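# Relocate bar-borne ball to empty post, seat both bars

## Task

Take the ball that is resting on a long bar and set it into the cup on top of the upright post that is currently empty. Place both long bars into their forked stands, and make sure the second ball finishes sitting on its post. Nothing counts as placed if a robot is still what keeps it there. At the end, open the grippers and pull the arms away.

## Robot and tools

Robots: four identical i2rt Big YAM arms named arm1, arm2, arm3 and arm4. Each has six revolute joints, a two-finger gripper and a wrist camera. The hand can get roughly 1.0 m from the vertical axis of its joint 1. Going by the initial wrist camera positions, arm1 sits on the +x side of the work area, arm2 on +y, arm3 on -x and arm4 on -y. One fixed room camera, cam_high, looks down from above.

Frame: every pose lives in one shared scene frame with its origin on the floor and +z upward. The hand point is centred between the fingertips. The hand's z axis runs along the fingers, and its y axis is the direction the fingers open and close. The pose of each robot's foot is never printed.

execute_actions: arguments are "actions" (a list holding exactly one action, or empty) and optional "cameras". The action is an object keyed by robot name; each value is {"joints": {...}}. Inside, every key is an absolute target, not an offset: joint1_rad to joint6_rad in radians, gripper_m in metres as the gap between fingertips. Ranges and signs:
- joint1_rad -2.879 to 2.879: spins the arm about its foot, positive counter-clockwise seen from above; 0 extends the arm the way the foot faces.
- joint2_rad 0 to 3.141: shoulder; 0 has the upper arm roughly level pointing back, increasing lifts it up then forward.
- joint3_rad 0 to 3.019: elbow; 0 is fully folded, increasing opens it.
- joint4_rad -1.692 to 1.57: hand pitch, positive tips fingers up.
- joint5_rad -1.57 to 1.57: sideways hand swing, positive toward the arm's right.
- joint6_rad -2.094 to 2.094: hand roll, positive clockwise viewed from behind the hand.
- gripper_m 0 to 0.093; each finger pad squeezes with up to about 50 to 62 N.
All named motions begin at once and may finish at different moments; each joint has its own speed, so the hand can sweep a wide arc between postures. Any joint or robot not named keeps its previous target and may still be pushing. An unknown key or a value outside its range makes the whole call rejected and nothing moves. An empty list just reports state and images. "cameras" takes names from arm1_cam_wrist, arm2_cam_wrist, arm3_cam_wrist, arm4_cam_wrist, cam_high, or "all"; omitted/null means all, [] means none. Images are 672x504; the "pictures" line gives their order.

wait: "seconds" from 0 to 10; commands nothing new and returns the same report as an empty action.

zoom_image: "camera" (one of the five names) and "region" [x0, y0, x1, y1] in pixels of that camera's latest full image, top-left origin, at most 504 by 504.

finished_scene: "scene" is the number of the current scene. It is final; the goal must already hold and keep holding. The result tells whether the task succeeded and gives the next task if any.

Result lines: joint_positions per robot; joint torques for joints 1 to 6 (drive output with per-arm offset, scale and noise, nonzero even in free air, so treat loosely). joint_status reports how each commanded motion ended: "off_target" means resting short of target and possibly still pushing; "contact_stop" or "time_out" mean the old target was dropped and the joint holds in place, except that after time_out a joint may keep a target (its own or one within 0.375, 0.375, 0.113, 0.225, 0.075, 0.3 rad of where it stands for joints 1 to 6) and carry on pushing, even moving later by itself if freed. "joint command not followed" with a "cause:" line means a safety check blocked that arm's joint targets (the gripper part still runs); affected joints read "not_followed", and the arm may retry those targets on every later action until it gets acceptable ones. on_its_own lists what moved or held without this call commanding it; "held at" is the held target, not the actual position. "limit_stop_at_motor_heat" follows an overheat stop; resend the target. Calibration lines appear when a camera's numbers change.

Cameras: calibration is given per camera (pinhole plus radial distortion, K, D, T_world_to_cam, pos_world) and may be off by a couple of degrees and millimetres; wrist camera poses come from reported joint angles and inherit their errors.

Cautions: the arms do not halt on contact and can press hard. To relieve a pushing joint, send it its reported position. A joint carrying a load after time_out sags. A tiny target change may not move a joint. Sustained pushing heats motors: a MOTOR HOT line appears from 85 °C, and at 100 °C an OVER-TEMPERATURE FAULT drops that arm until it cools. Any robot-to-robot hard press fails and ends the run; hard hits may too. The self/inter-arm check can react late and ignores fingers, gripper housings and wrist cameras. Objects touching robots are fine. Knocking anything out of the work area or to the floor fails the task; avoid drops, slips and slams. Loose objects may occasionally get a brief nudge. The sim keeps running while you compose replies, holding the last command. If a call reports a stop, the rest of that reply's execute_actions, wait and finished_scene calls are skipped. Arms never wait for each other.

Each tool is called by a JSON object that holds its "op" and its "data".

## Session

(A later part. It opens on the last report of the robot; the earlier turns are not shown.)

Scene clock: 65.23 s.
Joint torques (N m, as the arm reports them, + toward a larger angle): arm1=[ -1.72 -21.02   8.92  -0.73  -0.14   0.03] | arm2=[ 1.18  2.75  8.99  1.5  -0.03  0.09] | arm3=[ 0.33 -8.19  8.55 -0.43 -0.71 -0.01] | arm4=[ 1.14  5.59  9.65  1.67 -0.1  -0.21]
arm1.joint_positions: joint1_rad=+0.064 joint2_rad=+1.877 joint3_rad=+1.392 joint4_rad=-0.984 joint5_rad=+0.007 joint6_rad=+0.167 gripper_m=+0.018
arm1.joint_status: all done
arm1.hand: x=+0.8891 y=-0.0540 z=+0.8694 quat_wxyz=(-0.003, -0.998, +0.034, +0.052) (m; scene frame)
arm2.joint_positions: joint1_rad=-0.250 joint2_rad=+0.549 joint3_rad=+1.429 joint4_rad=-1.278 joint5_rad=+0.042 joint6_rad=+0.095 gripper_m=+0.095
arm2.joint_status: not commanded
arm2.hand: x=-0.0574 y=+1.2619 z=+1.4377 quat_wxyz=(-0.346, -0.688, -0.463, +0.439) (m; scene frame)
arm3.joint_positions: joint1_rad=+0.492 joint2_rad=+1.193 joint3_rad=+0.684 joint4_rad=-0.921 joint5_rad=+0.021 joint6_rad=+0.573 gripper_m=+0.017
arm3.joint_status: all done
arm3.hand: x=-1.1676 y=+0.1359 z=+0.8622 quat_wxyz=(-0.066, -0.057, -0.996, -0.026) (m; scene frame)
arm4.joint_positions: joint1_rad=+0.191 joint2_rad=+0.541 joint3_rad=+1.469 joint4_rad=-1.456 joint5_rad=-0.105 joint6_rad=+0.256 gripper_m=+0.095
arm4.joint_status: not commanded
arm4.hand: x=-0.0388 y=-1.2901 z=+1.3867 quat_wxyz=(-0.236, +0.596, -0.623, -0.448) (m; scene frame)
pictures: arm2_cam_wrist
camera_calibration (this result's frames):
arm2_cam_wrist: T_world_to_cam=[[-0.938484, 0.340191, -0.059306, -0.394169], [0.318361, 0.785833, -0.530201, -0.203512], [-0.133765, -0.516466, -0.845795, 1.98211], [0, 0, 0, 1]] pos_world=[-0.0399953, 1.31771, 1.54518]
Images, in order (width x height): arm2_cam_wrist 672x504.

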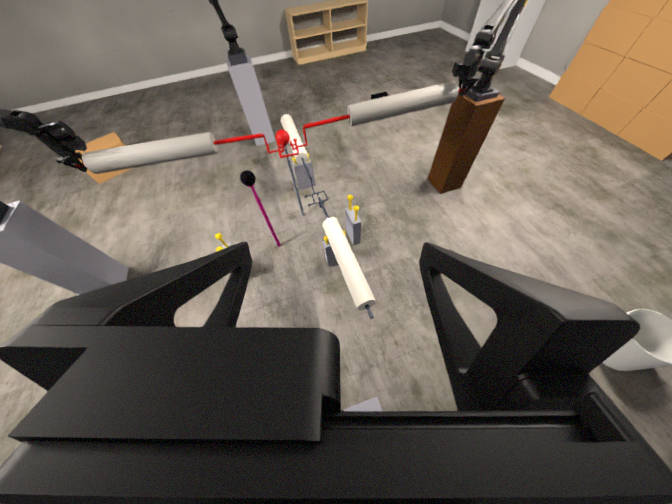

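{"op": "execute_actions", "data": {"actions": [{"arm1":{"joints":{"joint1_rad":-0.13,"joint2_rad":1.83,"joint3_rad":1.43,"joint4_rad":-1.02,"joint6_rad":-0.047}},"arm3":{"joints":{"joint1_rad":0.64,"joint2_rad":1.23,"joint3_rad":0.80,"joint4_rad":-0.975,"joint6_rad":0.70}}}], "cameras": []}}

{"op": "execute_actions", "data": {"actions": [{"arm1":{"joints":{"joint1_rad":-0.30,"joint2_rad":1.88,"joint3_rad":1.515,"joint4_rad":-1.045,"joint6_rad":-0.247}},"arm3":{"joints":{"joint1_rad":0.73,"joint2_rad":1.29,"joint3_rad":0.862,"joint4_rad":-0.97,"joint6_rad":0.76}}}], "cameras": []}}

{"op": "execute_actions", "data": {"actions": [{"arm1":{"joints":{"joint1_rad":-0.465,"joint2_rad":1.98,"joint3_rad":1.675,"joint4_rad":-1.105,"joint6_rad":-0.449}},"arm3":{"joints":{"joint1_rad":0.778,"joint2_rad":1.335,"joint3_rad":0.905,"joint4_rad":-0.97,"joint6_rad":0.772}}}], "cameras": ["cam_high","arm3_cam_wrist"]}}

Scene clock: 67.10 s.
Joint torques (N m, as the arm reports them, + toward a larger angle): arm1=[ -2.33 -21.53   9.7   -0.42  -0.1    0.13] | arm2=[0.64 2.69 9.05 1.33 0.   0.13] | arm3=[ 1.39 -8.77  9.08  0.29 -0.6   0.16] | arm4=[ 1.15  5.54  9.65  1.67 -0.1  -0.21]
arm1.joint_positions: joint1_rad=-0.128 joint2_rad=+1.877 joint3_rad=+1.402 joint4_rad=-0.992 joint5_rad=+0.005 joint6_rad=-0.054 gripper_m=+0.018
arm1.joint_status: all done
arm1.hand: x=+0.8868 y=+0.0542 z=+0.8730 quat_wxyz=(+0.007, -0.998, +0.020, +0.053) (m; scene frame)
arm2.joint_positions: joint1_rad=-0.250 joint2_rad=+0.549 joint3_rad=+1.429 joint4_rad=-1.278 joint5_rad=+0.042 joint6_rad=+0.095 gripper_m=+0.095
arm2.joint_status: not commanded
arm2.hand: x=-0.0574 y=+1.2619 z=+1.4377 quat_wxyz=(-0.346, -0.688, -0.463, +0.439) (m; scene frame)
arm3.joint_positions: joint1_rad=+0.623 joint2_rad=+1.237 joint3_rad=+0.758 joint4_rad=-0.956 joint5_rad=+0.018 joint6_rad=+0.684 gripper_m=+0.017
arm3.joint_status: all done
arm3.hand: x=-1.1708 y=+0.1837 z=+0.8750 quat_wxyz=(-0.059, -0.046, -0.997, -0.033) (m; scene frame)
arm4.joint_positions: joint1_rad=+0.191 joint2_rad=+0.541 joint3_rad=+1.469 joint4_rad=-1.456 joint5_rad=-0.105 joint6_rad=+0.256 gripper_m=+0.095
arm4.joint_status: not commanded
arm4.hand: x=-0.0388 y=-1.2901 z=+1.3867 quat_wxyz=(-0.236, +0.596, -0.623, -0.448) (m; scene frame)
pictures: none
No camera images: the call's "cameras" was empty. Leave "cameras" out to get every camera's image.

Scene clock: 68.27 s.
Joint torques (N m, as the arm reports them, + toward a larger angle): arm1=[ -2.4  -19.14  10.88   0.07  -0.09   0.13] | arm2=[0.67 2.94 9.16 1.41 0.04 0.08] | arm3=[ 0.26 -9.38  9.14  0.58 -0.43  0.1 ] | arm4=[ 1.14  5.57  9.65  1.67 -0.1  -0.21]
arm1.joint_positions: joint1_rad=-0.297 joint2_rad=+1.895 joint3_rad=+1.473 joint4_rad=-1.030 joint5_rad=+0.004 joint6_rad=-0.252 gripper_m=+0.018
arm1.joint_status: all done
arm1.hand: x=+0.8859 y=+0.1524 z=+0.8889 quat_wxyz=(+0.018, -0.998, +0.005, +0.058) (m; scene frame)
arm2.joint_positions: joint1_rad=-0.250 joint2_rad=+0.549 joint3_rad=+1.429 joint4_rad=-1.278 joint5_rad=+0.042 joint6_rad=+0.095 gripper_m=+0.095
arm2.joint_status: not commanded
arm2.hand: x=-0.0574 y=+1.2619 z=+1.4377 quat_wxyz=(-0.346, -0.688, -0.463, +0.439) (m; scene frame)
arm3.joint_positions: joint1_rad=+0.714 joint2_rad=+1.300 joint3_rad=+0.821 joint4_rad=-0.961 joint5_rad=+0.012 joint6_rad=+0.746 gripper_m=+0.017
arm3.joint_status: all done
arm3.hand: x=-1.1716 y=+0.2233 z=+0.8777 quat_wxyz=(-0.053, -0.032, -0.997, -0.038) (m; scene frame)
arm4.joint_positions: joint1_rad=+0.191 joint2_rad=+0.541 joint3_rad=+1.469 joint4_rad=-1.456 joint5_rad=-0.105 joint6_rad=+0.256 gripper_m=+0.095
arm4.joint_status: not commanded
arm4.hand: x=-0.0388 y=-1.2901 z=+1.3867 quat_wxyz=(-0.236, +0.596, -0.623, -0.448) (m; scene frame)
pictures: none
No camera images: the call's "cameras" was empty. Leave "cameras" out to get every camera's image.

Scene clock: 69.43 s.
Joint torques (N m, as the arm reports them, + toward a larger angle): arm1=[ -2.18 -21.33  11.28  -0.03   0.12   0.14] | arm2=[ 1.25  2.13  8.94  1.47 -0.05  0.09] | arm3=[ 0.31 -9.95  9.45  0.89 -0.19  0.05] | arm4=[ 1.15  5.54  9.65  1.67 -0.1  -0.21]
arm1.joint_positions: joint1_rad=-0.461 joint2_rad=+2.002 joint3_rad=+1.630 joint4_rad=-1.086 joint5_rad=-0.002 joint6_rad=-0.455 gripper_m=+0.018
arm1.joint_status: all done
arm1.hand: x=+0.8809 y=+0.2587 z=+0.8845 quat_wxyz=(+0.024, -0.998, -0.014, +0.052) (m; scene frame)
arm2.joint_positions: joint1_rad=-0.250 joint2_rad=+0.549 joint3_rad=+1.429 joint4_rad=-1.278 joint5_rad=+0.042 joint6_rad=+0.095 gripper_m=+0.095
arm2.joint_status: not commanded
arm2.hand: x=-0.0574 y=+1.2619 z=+1.4377 quat_wxyz=(-0.346, -0.688, -0.463, +0.439) (m; scene frame)
arm3.joint_positions: joint1_rad=+0.768 joint2_rad=+1.346 joint3_rad=+0.857 joint4_rad=-0.967 joint5_rad=+0.006 joint6_rad=+0.767 gripper_m=+0.017
arm3.joint_status: all done
arm3.hand: x=-1.1761 y=+0.2471 z=+0.8752 quat_wxyz=(-0.044, -0.015, -0.998, -0.037) (m; scene frame)
arm4.joint_positions: joint1_rad=+0.191 joint2_rad=+0.541 joint3_rad=+1.469 joint4_rad=-1.456 joint5_rad=-0.105 joint6_rad=+0.256 gripper_m=+0.095
arm4.joint_status: not commanded
arm4.hand: x=-0.0388 y=-1.2901 z=+1.3867 quat_wxyz=(-0.236, +0.596, -0.623, -0.448) (m; scene frame)
pictures: arm3_cam_wrist, cam_high
camera_calibration (this result's frames):
arm3_cam_wrist: T_world_to_cam=[[-0.0119275, -0.997672, -0.0671463, 0.288491], [-0.861153, -0.0238801, 0.507785, -1.44601], [-0.508207, 0.0638798, -0.858863, 0.265241], [0, 0, 0, 1]] pos_world=[-1.10699, 0.236345, 0.981438]
Images, in order (width x height): arm3_cam_wrist 672x504, cam_high 672x504.

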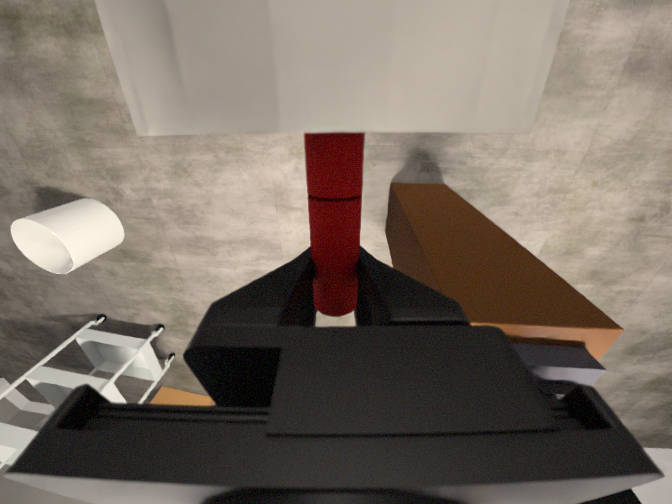

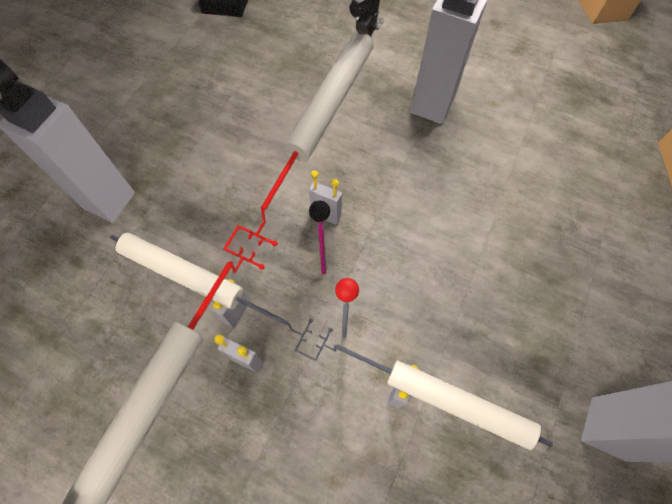

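{"op": "execute_actions", "data": {"actions": [{"arm1":{"joints":{"joint1_rad":-0.515,"joint2_rad":1.84,"joint3_rad":1.47,"joint4_rad":-1.15,"joint6_rad":-0.5}},"arm3":{"joints":{"joint1_rad":0.645,"joint2_rad":1.56,"joint3_rad":1.19,"joint4_rad":-1.17,"joint6_rad":0.65}}}], "cameras": []}}

Scene clock: 70.67 s.
Joint torques (N m, as the arm reports them, + toward a larger angle): arm1=[ -2.11 -19.58   8.88  -0.2    0.59   0.1 ] | arm2=[1.41 2.23 9.03 1.35 0.01 0.07] | arm3=[ -0.66 -14.78  11.13   0.24   0.25   0.08] | arm4=[ 1.11  5.58  9.64  1.66 -0.1  -0.21]
arm1.joint_positions: joint1_rad=-0.515 joint2_rad=+1.865 joint3_rad=+1.455 joint4_rad=-1.133 joint5_rad=-0.014 joint6_rad=-0.504 gripper_m=+0.018
arm1.joint_status: all done
arm1.hand: x=+0.9583 y=+0.2541 z=+0.8962 quat_wxyz=(+0.001, -1.000, -0.012, +0.016) (m; scene frame)
arm2.joint_positions: joint1_rad=-0.250 joint2_rad=+0.549 joint3_rad=+1.429 joint4_rad=-1.278 joint5_rad=+0.042 joint6_rad=+0.095 gripper_m=+0.095
arm2.joint_status: not commanded
arm2.hand: x=-0.0574 y=+1.2619 z=+1.4377 quat_wxyz=(-0.346, -0.688, -0.463, +0.439) (m; scene frame)
arm3.joint_positions: joint1_rad=+0.641 joint2_rad=+1.574 joint3_rad=+1.116 joint4_rad=-1.157 joint5_rad=-0.004 joint6_rad=+0.642 gripper_m=+0.017
arm3.joint_status: all done
arm3.hand: x=-1.1037 y=+0.2425 z=+0.8783 quat_wxyz=(+0.020, -0.016, -1.000, +0.012) (m; scene frame)
arm4.joint_positions: joint1_rad=+0.191 joint2_rad=+0.541 joint3_rad=+1.469 joint4_rad=-1.456 joint5_rad=-0.105 joint6_rad=+0.256 gripper_m=+0.095
arm4.joint_status: not commanded
arm4.hand: x=-0.0388 y=-1.2901 z=+1.3867 quat_wxyz=(-0.236, +0.596, -0.623, -0.448) (m; scene frame)
pictures: none
No camera images: the call's "cameras" was empty. Leave "cameras" out to get every camera's image.

{"op": "execute_actions", "data": {"actions": [{"arm1":{"joints":{"joint1_rad":-0.578,"joint2_rad":1.70,"joint3_rad":1.26,"joint4_rad":-1.13,"joint6_rad":-0.563}},"arm3":{"joints":{"joint1_rad":0.578,"joint2_rad":1.61,"joint3_rad":1.30,"joint4_rad":-1.16,"joint6_rad":0.58}}}], "cameras": []}}

{"op": "execute_actions", "data": {"actions": [{"arm1":{"joints":{"joint2_rad":1.87,"joint3_rad":1.17,"joint4_rad":-0.87}},"arm3":{"joints":{"joint1_rad":0.595,"joint2_rad":1.755,"joint3_rad":1.12,"joint4_rad":-0.91}}}], "cameras": ["cam_high"]}}

Scene clock: 71.93 s.
Joint torques (N m, as the arm reports them, + toward a larger angle): arm1=[ -2.65 -16.33   7.15  -0.78   0.68   0.03] | arm2=[ 0.91  2.78  9.1   1.41 -0.02  0.07] | arm3=[  0.01 -16.05  10.06   0.41  -0.27   0.06] | arm4=[ 1.14  5.54  9.65  1.67 -0.1  -0.21]
arm1.joint_positions: joint1_rad=-0.570 joint2_rad=+1.714 joint3_rad=+1.267 joint4_rad=-1.097 joint5_rad=-0.016 joint6_rad=-0.560 gripper_m=+0.018
arm1.joint_status: all done
arm1.hand: x=+1.0240 y=+0.2501 z=+0.9057 quat_wxyz=(+0.001, -1.000, -0.012, +0.017) (m; scene frame)
arm2.joint_positions: joint1_rad=-0.250 joint2_rad=+0.549 joint3_rad=+1.429 joint4_rad=-1.278 joint5_rad=+0.042 joint6_rad=+0.095 gripper_m=+0.095
arm2.joint_status: not commanded
arm2.hand: x=-0.0574 y=+1.2619 z=+1.4377 quat_wxyz=(-0.346, -0.688, -0.463, +0.439) (m; scene frame)
arm3.joint_positions: joint1_rad=+0.563 joint2_rad=+1.625 joint3_rad=+1.249 joint4_rad=-1.148 joint5_rad=+0.008 joint6_rad=+0.570 gripper_m=+0.017
arm3.joint_status: all done
arm3.hand: x=-1.0380 y=+0.2404 z=+0.9030 quat_wxyz=(-0.022, -0.019, -1.000, -0.008) (m; scene frame)
arm4.joint_positions: joint1_rad=+0.191 joint2_rad=+0.541 joint3_rad=+1.469 joint4_rad=-1.456 joint5_rad=-0.105 joint6_rad=+0.256 gripper_m=+0.095
arm4.joint_status: not commanded
arm4.hand: x=-0.0388 y=-1.2901 z=+1.3867 quat_wxyz=(-0.236, +0.596, -0.623, -0.448) (m; scene frame)
pictures: none
No camera images: the call's "cameras" was empty. Leave "cameras" out to get every camera's image.

Scene clock: 72.93 s.
Joint torques (N m, as the arm reports them, + toward a larger angle): arm1=[ -3.4  -18.35   5.64  -0.73   0.85  -0.07] | arm2=[0.28 2.37 9.   1.38 0.04 0.06] | arm3=[  0.68 -19.26   5.64   0.24  -0.27   0.07] | arm4=[ 1.13  5.57  9.65  1.67 -0.1  -0.21]
arm1.joint_positions: joint1_rad=-0.560 joint2_rad=+1.896 joint3_rad=+1.181 joint4_rad=-0.837 joint5_rad=-0.020 joint6_rad=-0.549 gripper_m=+0.018
arm1.joint_status: all done
arm1.hand: x=+1.0156 y=+0.2481 z=+0.7925 quat_wxyz=(-0.003, -1.000, -0.012, +0.015) (m; scene frame)
arm2.joint_positions: joint1_rad=-0.250 joint2_rad=+0.549 joint3_rad=+1.429 joint4_rad=-1.278 joint5_rad=+0.042 joint6_rad=+0.095 gripper_m=+0.095
arm2.joint_status: not commanded
arm2.hand: x=-0.0574 y=+1.2619 z=+1.4377 quat_wxyz=(-0.346, -0.688, -0.463, +0.439) (m; scene frame)
arm3.joint_positions: joint1_rad=+0.574 joint2_rad=+1.795 joint3_rad=+1.119 joint4_rad=-0.895 joint5_rad=+0.010 joint6_rad=+0.570 gripper_m=+0.017
arm3.joint_status: all done
arm3.hand: x=-1.0465 y=+0.2411 z=+0.7836 quat_wxyz=(-0.002, -0.013, -1.000, +0.005) (m; scene frame)
arm4.joint_positions: joint1_rad=+0.191 joint2_rad=+0.541 joint3_rad=+1.469 joint4_rad=-1.456 joint5_rad=-0.105 joint6_rad=+0.256 gripper_m=+0.095
arm4.joint_status: not commanded
arm4.hand: x=-0.0388 y=-1.2901 z=+1.3867 quat_wxyz=(-0.236, +0.596, -0.623, -0.448) (m; scene frame)
pictures: cam_high
Images, in order (width x height): cam_high 672x504.

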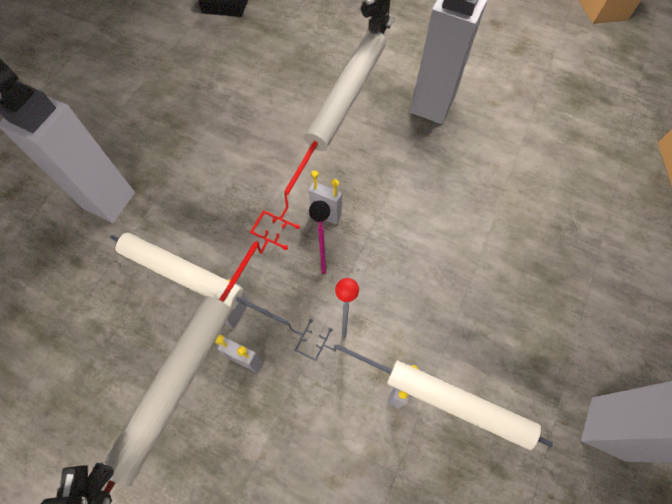

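{"op": "execute_actions", "data": {"actions": [{"arm1":{"joints":{"joint1_rad":-0.59,"joint2_rad":2.05,"joint3_rad":1.165,"joint4_rad":-0.68,"joint5_rad":0,"joint6_rad":-0.563}},"arm3":{"joints":{"joint1_rad":0.605,"joint2_rad":1.92,"joint3_rad":1.10,"joint4_rad":-0.70,"joint5_rad":0,"joint6_rad":0.58}}}], "cameras": []}}

{"op": "execute_actions", "data": {"actions": [{"arm1":{"joints":{"joint2_rad":2.285,"joint3_rad":1.215,"joint4_rad":-0.5}},"arm3":{"joints":{"joint2_rad":2.16,"joint3_rad":1.13,"joint4_rad":-0.51}}}], "cameras": ["cam_high","arm2_cam_wrist"]}}

Scene clock: 74.13 s.
Joint torques (N m, as the arm reports them, + toward a larger angle): arm1=[ -2.72 -18.85   5.1   -0.68   0.73   0.09] | arm2=[ 1.2   2.72  9.13  1.32 -0.04  0.15] | arm3=[  0.19 -19.98   4.54   0.66  -0.11   0.03] | arm4=[ 1.13  5.55  9.64  1.67 -0.1  -0.21]
arm1.joint_positions: joint1_rad=-0.580 joint2_rad=+2.070 joint3_rad=+1.169 joint4_rad=-0.651 joint5_rad=-0.017 joint6_rad=-0.565 gripper_m=+0.018
arm1.joint_status: all done
arm1.hand: x=+1.0171 y=+0.2599 z=+0.7063 quat_wxyz=(-0.002, -1.000, -0.010, +0.014) (m; scene frame)
arm2.joint_positions: joint1_rad=-0.250 joint2_rad=+0.549 joint3_rad=+1.429 joint4_rad=-1.278 joint5_rad=+0.042 joint6_rad=+0.095 gripper_m=+0.095
arm2.joint_status: not commanded
arm2.hand: x=-0.0574 y=+1.2619 z=+1.4377 quat_wxyz=(-0.346, -0.688, -0.463, +0.439) (m; scene frame)
arm3.joint_positions: joint1_rad=+0.595 joint2_rad=+1.951 joint3_rad=+1.098 joint4_rad=-0.698 joint5_rad=+0.005 joint6_rad=+0.580 gripper_m=+0.017
arm3.joint_status: all done
arm3.hand: x=-1.0426 y=+0.2564 z=+0.7074 quat_wxyz=(-0.009, -0.008, -1.000, -0.003) (m; scene frame)
arm4.joint_positions: joint1_rad=+0.191 joint2_rad=+0.541 joint3_rad=+1.469 joint4_rad=-1.456 joint5_rad=-0.105 joint6_rad=+0.256 gripper_m=+0.095
arm4.joint_status: not commanded
arm4.hand: x=-0.0388 y=-1.2901 z=+1.3867 quat_wxyz=(-0.236, +0.596, -0.623, -0.448) (m; scene frame)
pictures: none
No camera images: the call's "cameras" was empty. Leave "cameras" out to get every camera's image.

Scene clock: 75.13 s.
Joint torques (N m, as the arm reports them, + toward a larger angle): arm1=[ -3.02 -19.06   3.95  -0.7    0.76   0.06] | arm2=[1.2  2.69 9.18 1.37 0.   0.07] | arm3=[  0.96 -19.89   4.48   0.4   -0.12  -0.05] | arm4=[ 1.13  5.52  9.64  1.66 -0.1  -0.21]
arm1.joint_positions: joint1_rad=-0.576 joint2_rad=+2.299 joint3_rad=+1.217 joint4_rad=-0.469 joint5_rad=-0.018 joint6_rad=-0.563 gripper_m=+0.018
arm1.joint_status: all done
arm1.hand: x=+1.0121 y=+0.2600 z=+0.6060 quat_wxyz=(-0.002, -1.000, -0.011, +0.014) (m; scene frame)
arm2.joint_positions: joint1_rad=-0.250 joint2_rad=+0.549 joint3_rad=+1.429 joint4_rad=-1.278 joint5_rad=+0.042 joint6_rad=+0.095 gripper_m=+0.095
arm2.joint_status: not commanded
arm2.hand: x=-0.0574 y=+1.2619 z=+1.4377 quat_wxyz=(-0.346, -0.688, -0.463, +0.439) (m; scene frame)
arm3.joint_positions: joint1_rad=+0.591 joint2_rad=+2.184 joint3_rad=+1.108 joint4_rad=-0.501 joint5_rad=+0.005 joint6_rad=+0.585 gripper_m=+0.017
arm3.joint_status: all done
arm3.hand: x=-1.0471 y=+0.2511 z=+0.6028 quat_wxyz=(+0.002, -0.013, -1.000, +0.004) (m; scene frame)
arm4.joint_positions: joint1_rad=+0.191 joint2_rad=+0.541 joint3_rad=+1.469 joint4_rad=-1.456 joint5_rad=-0.105 joint6_rad=+0.256 gripper_m=+0.095
arm4.joint_status: not commanded
arm4.hand: x=-0.0388 y=-1.2901 z=+1.3867 quat_wxyz=(-0.236, +0.596, -0.623, -0.448) (m; scene frame)
pictures: arm2_cam_wrist, cam_high
camera_calibration (this result's frames):
arm2_cam_wrist: T_world_to_cam=[[-0.938484, 0.340191, -0.059306, -0.394169], [0.318361, 0.785833, -0.530201, -0.203512], [-0.133765, -0.516466, -0.845795, 1.98211], [0, 0, 0, 1]] pos_world=[-0.0399953, 1.31771, 1.54518]
Images, in order (width x height): arm2_cam_wrist 672x504, cam_high 672x504.

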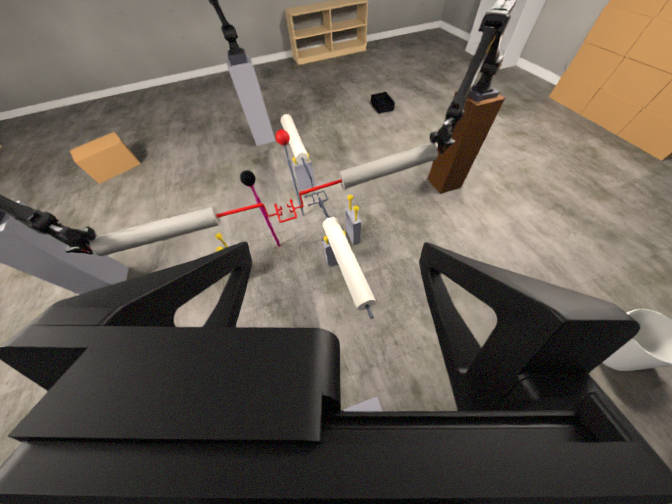

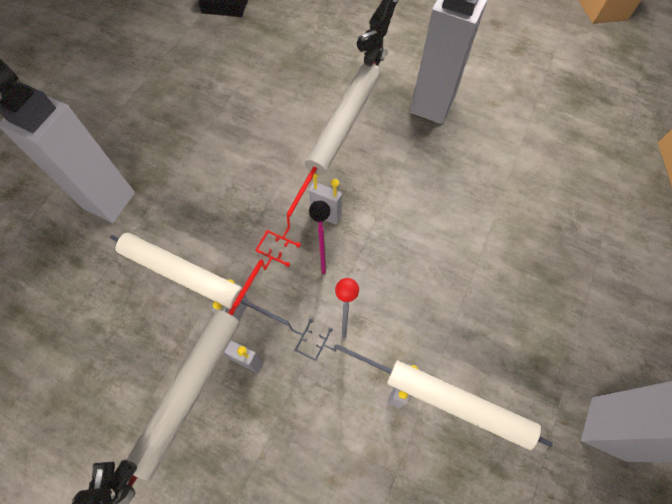

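{"op": "execute_actions", "data": {"actions": [{"arm1":{"joints":{"joint1_rad":-0.58,"joint2_rad":2.515,"joint3_rad":1.315,"joint4_rad":-0.40}},"arm3":{"joints":{"joint1_rad":0.6,"joint2_rad":2.405,"joint3_rad":1.235,"joint4_rad":-0.385}}}], "cameras": ["cam_high","arm2_cam_wrist","arm1_cam_wrist","arm3_cam_wrist"]}}

{"op": "zoom_image", "data": {"camera": "cam_high", "region": [190, 150, 370, 390]}}

Scene clock: 76.43 s.
Joint torques (N m, as the arm reports them, + toward a larger angle): arm1=[ -2.44 -19.45   2.98  -0.79   0.76   0.04] | arm2=[0.64 2.27 9.25 1.57 0.02 0.06] | arm3=[  0.2  -20.69   3.6    0.76  -0.02  -0.08] | arm4=[ 1.12  5.56  9.65  1.67 -0.1  -0.21]
arm1.joint_positions: joint1_rad=-0.575 joint2_rad=+2.523 joint3_rad=+1.317 joint4_rad=-0.368 joint5_rad=-0.018 joint6_rad=-0.562 gripper_m=+0.018
arm1.joint_status: all done
arm1.hand: x=+1.0148 y=+0.2582 z=+0.5130 quat_wxyz=(-0.008, -1.000, -0.010, +0.004) (m; scene frame)
arm2.joint_positions: joint1_rad=-0.250 joint2_rad=+0.549 joint3_rad=+1.429 joint4_rad=-1.278 joint5_rad=+0.042 joint6_rad=+0.095 gripper_m=+0.095
arm2.joint_status: not commanded
arm2.hand: x=-0.0574 y=+1.2619 z=+1.4377 quat_wxyz=(-0.346, -0.688, -0.463, +0.439) (m; scene frame)
arm3.joint_positions: joint1_rad=+0.592 joint2_rad=+2.426 joint3_rad=+1.216 joint4_rad=-0.383 joint5_rad=+0.002 joint6_rad=+0.588 gripper_m=+0.017
arm3.joint_status: all done
arm3.hand: x=-1.0421 y=+0.2554 z=+0.5083 quat_wxyz=(+0.009, -0.013, -1.000, +0.007) (m; scene frame)
arm4.joint_positions: joint1_rad=+0.191 joint2_rad=+0.541 joint3_rad=+1.469 joint4_rad=-1.456 joint5_rad=-0.105 joint6_rad=+0.256 gripper_m=+0.095
arm4.joint_status: not commanded
arm4.hand: x=-0.0388 y=-1.2901 z=+1.3867 quat_wxyz=(-0.236, +0.596, -0.623, -0.448) (m; scene frame)
pictures: arm1_cam_wrist, arm2_cam_wrist, arm3_cam_wrist, cam_high
camera_calibration (this result's frames):
arm1_cam_wrist: T_world_to_cam=[[-0.0229161, 0.999737, 0.00111222, -0.236082], [0.818863, 0.0181318, 0.573703, -1.12211], [0.573532, 0.0140578, -0.819063, -0.0402364], [0, 0, 0, 1]] pos_world=[0.936519, 0.256931, 0.611063]
arm2_cam_wrist: T_world_to_cam=[[-0.938484, 0.340191, -0.059306, -0.394169], [0.318361, 0.785833, -0.530201, -0.203512], [-0.133765, -0.516466, -0.845795, 1.98211], [0, 0, 0, 1]] pos_world=[-0.0399953, 1.31771, 1.54518]
arm3_cam_wrist: T_world_to_cam=[[-0.0109552, -0.999723, 0.0208285, 0.230609], [-0.802088, 0.021224, 0.596829, -1.13938], [-0.597105, -0.0101679, -0.802098, -0.0848686], [0, 0, 0, 1]] pos_world=[-0.962029, 0.253864, 0.607136]
Images, in order (width x height): arm1_cam_wrist 672x504, arm2_cam_wrist 672x504, arm3_cam_wrist 672x504, cam_high 672x504.

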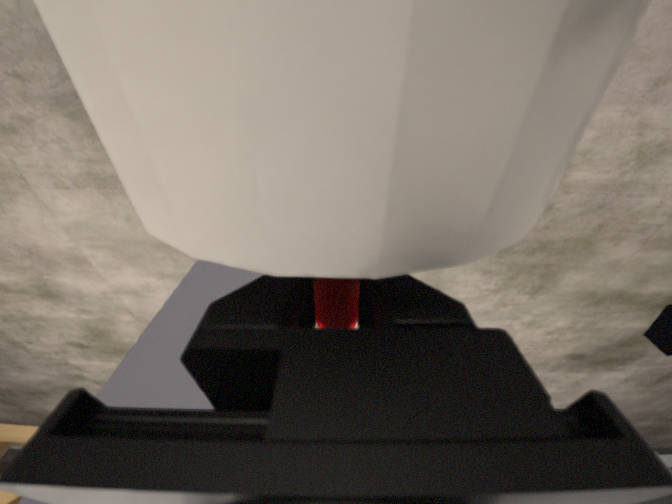

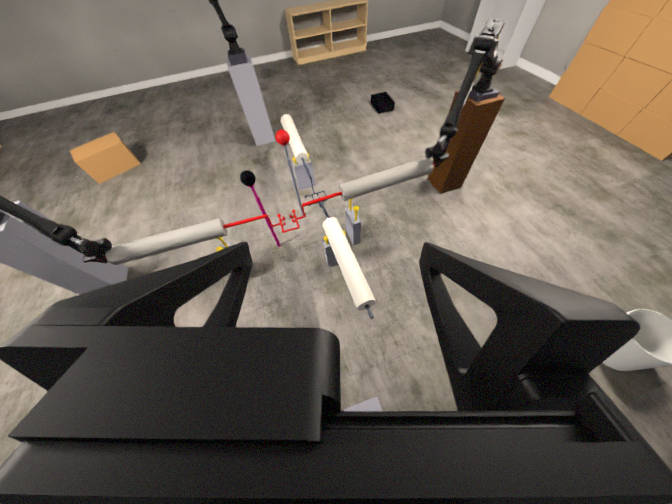

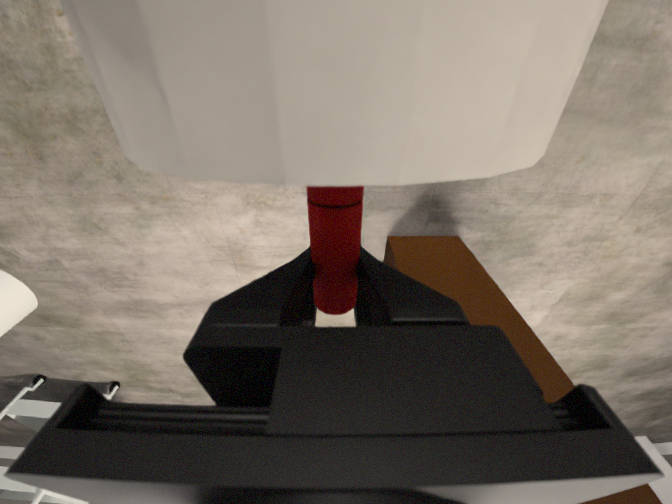

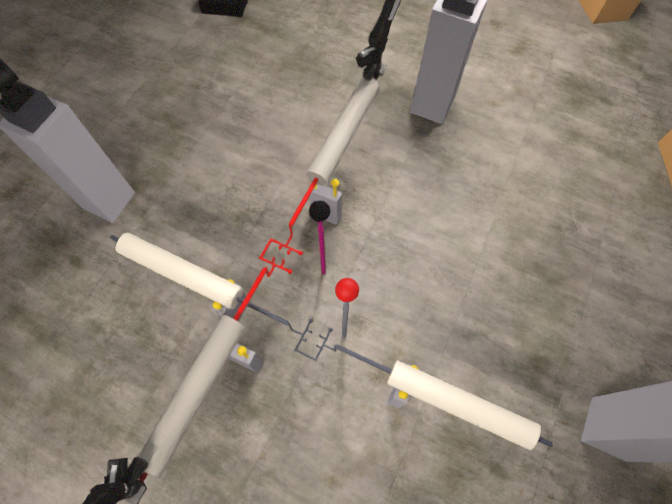

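Region (190, 150, 370, 390) of cam_high's 672x504 image, scaled by 2.100, with more detail than that image has; it fills the left 378 columns of this view, and the rest is white.

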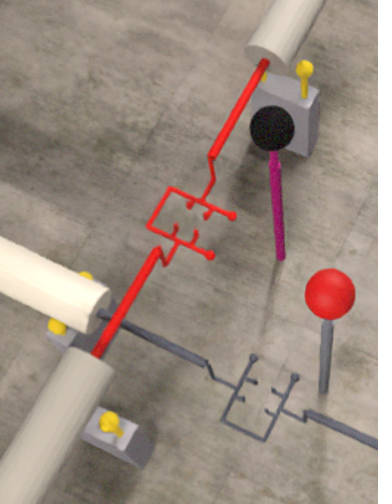

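{"op": "execute_actions", "data": {"actions": [{"arm1":{"joints":{"joint2_rad":2.69,"joint3_rad":1.435,"joint4_rad":-0.345}},"arm3":{"joints":{"joint2_rad":2.585,"joint3_rad":1.335,"joint4_rad":-0.31}}}], "cameras": ["cam_high","arm2_cam_wrist"]}}

Scene clock: 77.50 s.
Joint torques (N m, as the arm reports them, + toward a larger angle): arm1=[ -2.01 -19.66   2.52  -0.67   0.68   0.07] | arm2=[0.76 2.67 9.08 1.51 0.02 0.09] | arm3=[ -0.02 -20.56   2.88   0.74   0.02  -0.05] | arm4=[ 1.13  5.56  9.65  1.66 -0.1  -0.21]
arm1.joint_positions: joint1_rad=-0.578 joint2_rad=+2.697 joint3_rad=+1.438 joint4_rad=-0.317 joint5_rad=-0.016 joint6_rad=-0.564 gripper_m=+0.018
arm1.joint_status: all done
arm1.hand: x=+1.0123 y=+0.2613 z=+0.4438 quat_wxyz=(-0.008, -1.000, -0.010, +0.003) (m; scene frame)
arm2.joint_positions: joint1_rad=-0.250 joint2_rad=+0.549 joint3_rad=+1.429 joint4_rad=-1.278 joint5_rad=+0.042 joint6_rad=+0.095 gripper_m=+0.095
arm2.joint_status: not commanded
arm2.hand: x=-0.0574 y=+1.2619 z=+1.4377 quat_wxyz=(-0.346, -0.688, -0.463, +0.439) (m; scene frame)
arm3.joint_positions: joint1_rad=+0.596 joint2_rad=+2.604 joint3_rad=+1.317 joint4_rad=-0.310 joint5_rad=+0.000 joint6_rad=+0.588 gripper_m=+0.017
arm3.joint_status: all done
arm3.hand: x=-1.0427 y=+0.2577 z=+0.4373 quat_wxyz=(+0.011, -0.011, -1.000, +0.008) (m; scene frame)
arm4.joint_positions: joint1_rad=+0.191 joint2_rad=+0.541 joint3_rad=+1.469 joint4_rad=-1.456 joint5_rad=-0.105 joint6_rad=+0.256 gripper_m=+0.095
arm4.joint_status: not commanded
arm4.hand: x=-0.0388 y=-1.2901 z=+1.3867 quat_wxyz=(-0.236, +0.596, -0.623, -0.448) (m; scene frame)
pictures: arm2_cam_wrist, cam_high
camera_calibration (this result's frames):
arm2_cam_wrist: T_world_to_cam=[[-0.938484, 0.340191, -0.059306, -0.394169], [0.318361, 0.785833, -0.530201, -0.203512], [-0.133765, -0.516466, -0.845795, 1.98211], [0, 0, 0, 1]] pos_world=[-0.0399953, 1.31771, 1.54518]
Images, in order (width x height): arm2_cam_wrist 672x504, cam_high 672x504.

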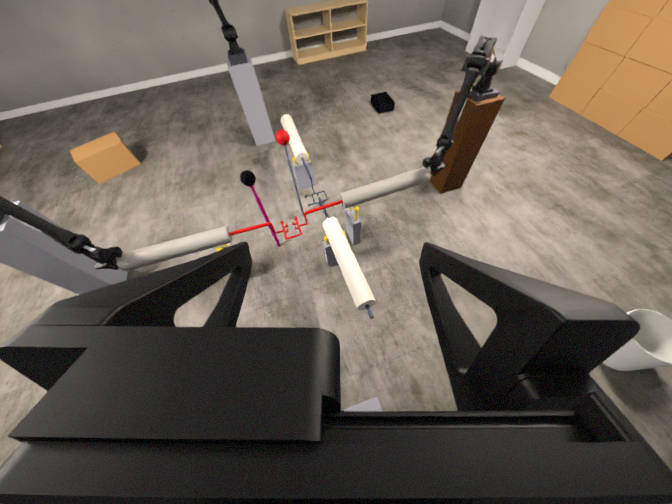

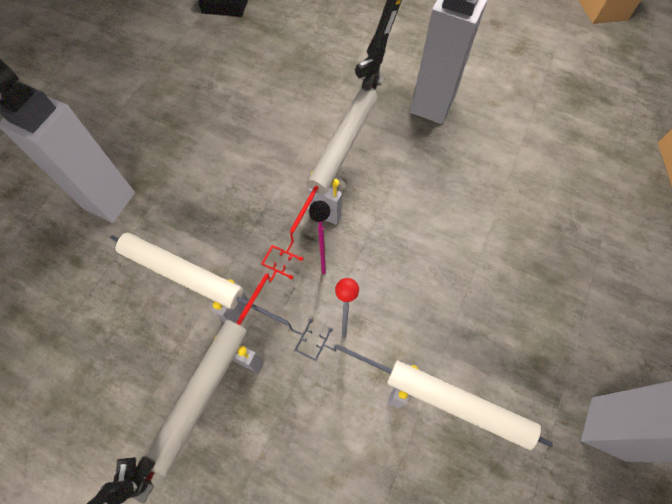

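{"op": "execute_actions", "data": {"actions": [{"arm1":{"joints":{"gripper_m":0.07}},"arm3":{"joints":{"gripper_m":0.07}}}], "cameras": []}}

{"op": "execute_actions", "data": {"actions": [{"arm1":{"joints":{"joint2_rad":2.5,"joint3_rad":1.27,"joint4_rad":-0.384}},"arm3":{"joints":{"joint2_rad":2.39,"joint3_rad":1.18,"joint4_rad":-0.379}}}], "cameras": []}}

{"op": "execute_actions", "data": {"actions": [{"arm1":{"joints":{"joint1_rad":0,"joint2_rad":1.2,"joint3_rad":1.0,"joint4_rad":-1.0,"joint6_rad":0}},"arm3":{"joints":{"joint1_rad":0,"joint2_rad":1.2,"joint3_rad":1.0,"joint4_rad":-1.0,"joint6_rad":0}}}]}}

Scene clock: 78.47 s.
Joint torques (N m, as the arm reports them, + toward a larger angle): arm1=[ -2.14 -19.56   2.66   0.13   0.23   0.06] | arm2=[1.53 3.12 9.09 1.34 0.   0.06] | arm3=[ -0.39 -20.96   2.87   0.67   0.02   0.  ] | arm4=[ 1.15  5.56  9.64  1.67 -0.1  -0.21]
arm1.joint_positions: joint1_rad=-0.578 joint2_rad=+2.697 joint3_rad=+1.435 joint4_rad=-0.338 joint5_rad=-0.004 joint6_rad=-0.563 gripper_m=+0.070
arm1.joint_status: all done
arm1.hand: x=+1.0191 y=+0.2596 z=+0.4435 quat_wxyz=(-0.009, -1.000, -0.010, -0.010) (m; scene frame)
arm2.joint_positions: joint1_rad=-0.250 joint2_rad=+0.549 joint3_rad=+1.429 joint4_rad=-1.278 joint5_rad=+0.042 joint6_rad=+0.095 gripper_m=+0.095
arm2.joint_status: not commanded
arm2.hand: x=-0.0574 y=+1.2619 z=+1.4377 quat_wxyz=(-0.346, -0.688, -0.463, +0.439) (m; scene frame)
arm3.joint_positions: joint1_rad=+0.596 joint2_rad=+2.604 joint3_rad=+1.319 joint4_rad=-0.310 joint5_rad=+0.002 joint6_rad=+0.588 gripper_m=+0.070
arm3.joint_status: all done
arm3.hand: x=-1.0418 y=+0.2580 z=+0.4375 quat_wxyz=(+0.010, -0.011, -1.000, +0.008) (m; scene frame)
arm4.joint_positions: joint1_rad=+0.191 joint2_rad=+0.541 joint3_rad=+1.469 joint4_rad=-1.456 joint5_rad=-0.105 joint6_rad=+0.256 gripper_m=+0.095
arm4.joint_status: not commanded
arm4.hand: x=-0.0388 y=-1.2901 z=+1.3867 quat_wxyz=(-0.236, +0.596, -0.623, -0.448) (m; scene frame)
pictures: none
No camera images: the call's "cameras" was empty. Leave "cameras" out to get every camera's image.

Scene clock: 79.63 s.
Joint torques (N m, as the arm reports them, + toward a larger angle): arm1=[ -2.32 -18.1    3.18   0.28   0.22   0.08] | arm2=[0.91 2.06 9.   1.33 0.01 0.06] | arm3=[  0.02 -19.22   2.32   0.83  -0.04   0.02] | arm4=[ 1.14  5.53  9.65  1.67 -0.1  -0.21]
arm1.joint_positions: joint1_rad=-0.578 joint2_rad=+2.503 joint3_rad=+1.265 joint4_rad=-0.383 joint5_rad=-0.004 joint6_rad=-0.563 gripper_m=+0.070
arm1.joint_status: all done
arm1.hand: x=+1.0394 y=+0.2474 z=+0.5160 quat_wxyz=(-0.015, -1.000, -0.010, -0.019) (m; scene frame)
arm2.joint_positions: joint1_rad=-0.250 joint2_rad=+0.549 joint3_rad=+1.429 joint4_rad=-1.278 joint5_rad=+0.042 joint6_rad=+0.095 gripper_m=+0.095
arm2.joint_status: not commanded
arm2.hand: x=-0.0574 y=+1.2619 z=+1.4377 quat_wxyz=(-0.346, -0.688, -0.463, +0.439) (m; scene frame)
arm3.joint_positions: joint1_rad=+0.596 joint2_rad=+2.395 joint3_rad=+1.179 joint4_rad=-0.377 joint5_rad=+0.002 joint6_rad=+0.588 gripper_m=+0.070
arm3.joint_status: all done
arm3.hand: x=-1.0499 y=+0.2528 z=+0.5180 quat_wxyz=(+0.009, -0.011, -1.000, +0.007) (m; scene frame)
arm4.joint_positions: joint1_rad=+0.191 joint2_rad=+0.541 joint3_rad=+1.469 joint4_rad=-1.456 joint5_rad=-0.105 joint6_rad=+0.256 gripper_m=+0.095
arm4.joint_status: not commanded
arm4.hand: x=-0.0388 y=-1.2901 z=+1.3867 quat_wxyz=(-0.236, +0.596, -0.623, -0.448) (m; scene frame)
pictures: none
No camera images: the call's "cameras" was empty. Leave "cameras" out to get every camera's image.

Scene clock: 81.37 s.
Joint torques (N m, as the arm reports them, + toward a larger angle): arm1=[-2.54 -8.9   9.26  0.89  0.18  0.18] | arm2=[1.3  2.63 9.11 1.24 0.05 0.04] | arm3=[-0.57 -8.96  7.57  0.91 -0.07 -0.15] | arm4=[ 1.1   5.51  9.64  1.66 -0.1  -0.21]
arm1.joint_positions: joint1_rad=+0.006 joint2_rad=+1.204 joint3_rad=+0.995 joint4_rad=-0.993 joint5_rad=-0.002 joint6_rad=-0.011 gripper_m=+0.070
arm1.joint_status: all done
arm1.hand: x=+1.0393 y=-0.0166 z=+1.0204 quat_wxyz=(-0.003, -0.983, -0.025, +0.184) (m; scene frame)
arm2.joint_positions: joint1_rad=-0.250 joint2_rad=+0.549 joint3_rad=+1.429 joint4_rad=-1.278 joint5_rad=+0.042 joint6_rad=+0.095 gripper_m=+0.095
arm2.joint_status: not commanded
arm2.hand: x=-0.0574 y=+1.2619 z=+1.4377 quat_wxyz=(-0.346, -0.688, -0.463, +0.439) (m; scene frame)
arm3.joint_positions: joint1_rad=-0.007 joint2_rad=+1.209 joint3_rad=+0.996 joint4_rad=-0.993 joint5_rad=+0.001 joint6_rad=+0.013 gripper_m=+0.070
arm3.joint_status: all done
arm3.hand: x=-1.0380 y=-0.0163 z=+0.9824 quat_wxyz=(-0.181, -0.025, -0.983, +0.003) (m; scene frame)
arm4.joint_positions: joint1_rad=+0.191 joint2_rad=+0.541 joint3_rad=+1.469 joint4_rad=-1.456 joint5_rad=-0.105 joint6_rad=+0.256 gripper_m=+0.095
arm4.joint_status: not commanded
arm4.hand: x=-0.0388 y=-1.2901 z=+1.3867 quat_wxyz=(-0.236, +0.596, -0.623, -0.448) (m; scene frame)
pictures: arm1_cam_wrist, arm2_cam_wrist, arm3_cam_wrist, arm4_cam_wrist, cam_high
camera_calibration (this result's frames):
arm1_cam_wrist: T_world_to_cam=[[-0.0471416, 0.99869, 0.0199217, 0.0445784], [0.968242, 0.0407839, 0.246667, -1.24946], [0.245531, 0.0309173, -0.968896, 0.859164], [0, 0, 0, 1]] pos_world=[1.00093, -0.020125, 1.13975]
arm2_cam_wrist: T_world_to_cam=[[-0.938484, 0.340191, -0.059306, -0.394169], [0.318361, 0.785833, -0.530201, -0.203512], [-0.133765, -0.516466, -0.845795, 1.98211], [0, 0, 0, 1]] pos_world=[-0.0399953, 1.31771, 1.54518]
arm3_cam_wrist: T_world_to_cam=[[-0.038515, -0.999221, 0.00861945, -0.0674373], [-0.96632, 0.0394405, 0.254305, -1.24695], [-0.254446, 0.00146539, -0.967086, 0.813037], [0, 0, 0, 1]] pos_world=[-1.00068, -0.0193958, 1.10396]
arm4_cam_wrist: T_world_to_cam=[[0.950277, 0.122132, -0.286455, 0.596752], [0.00232991, -0.922644, -0.385646, -0.647978], [-0.311396, 0.365803, -0.877052, 1.79864], [0, 0, 0, 1]] pos_world=[-0.00548239, -1.32868, 1.49855]
Images, in order (width x height): arm1_cam_wrist 672x504, arm2_cam_wrist 672x504, arm3_cam_wrist 672x504, arm4_cam_wrist 672x504, cam_high 672x504.

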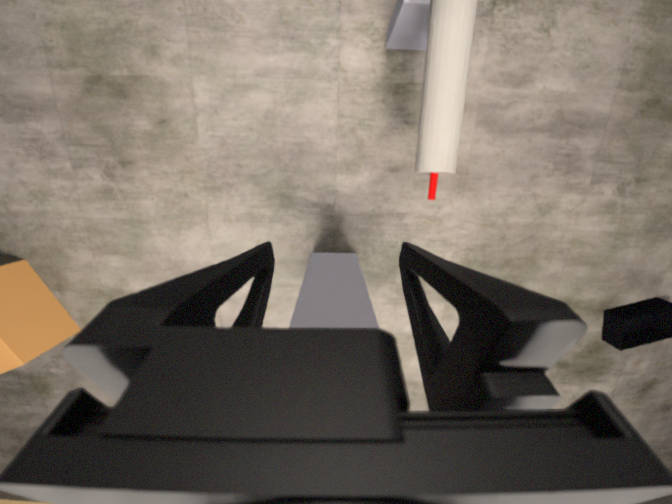

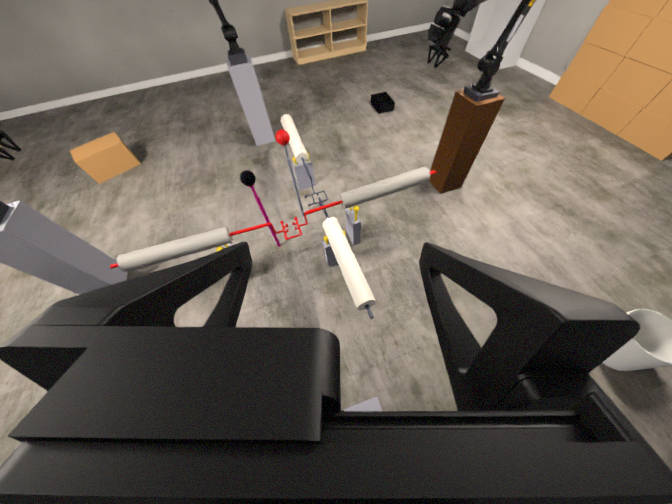

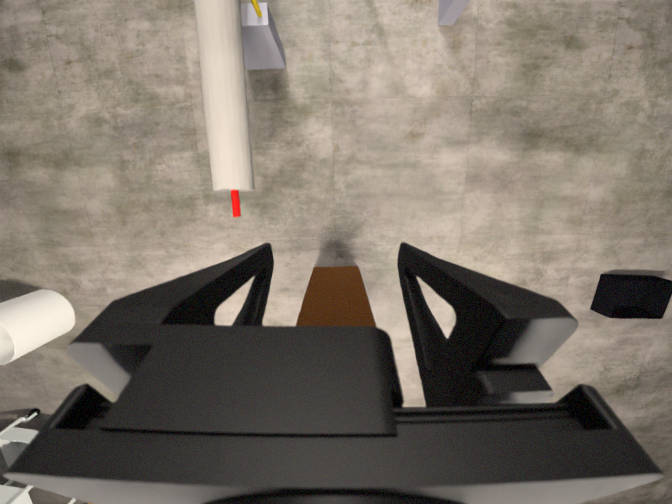

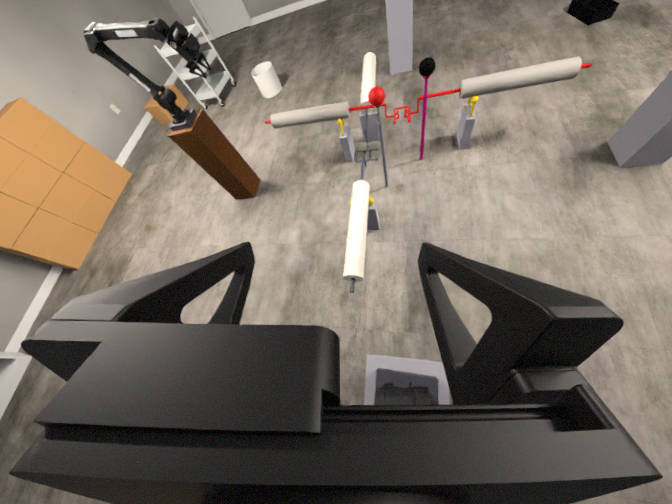

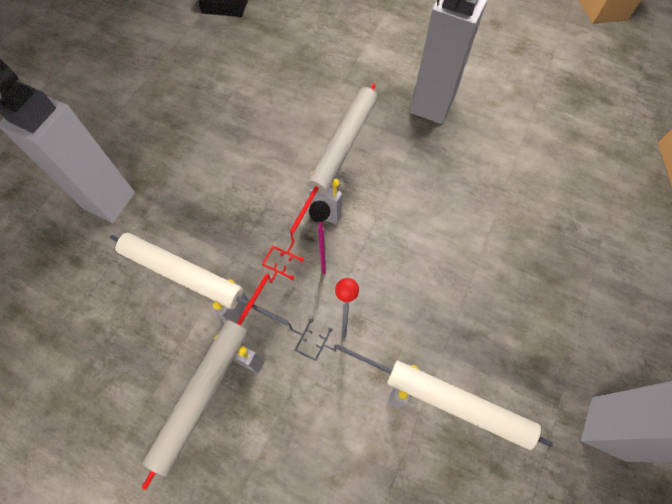

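{"op": "finished_scene", "data": {"scene": 1}}

The scene is finished: the task was done.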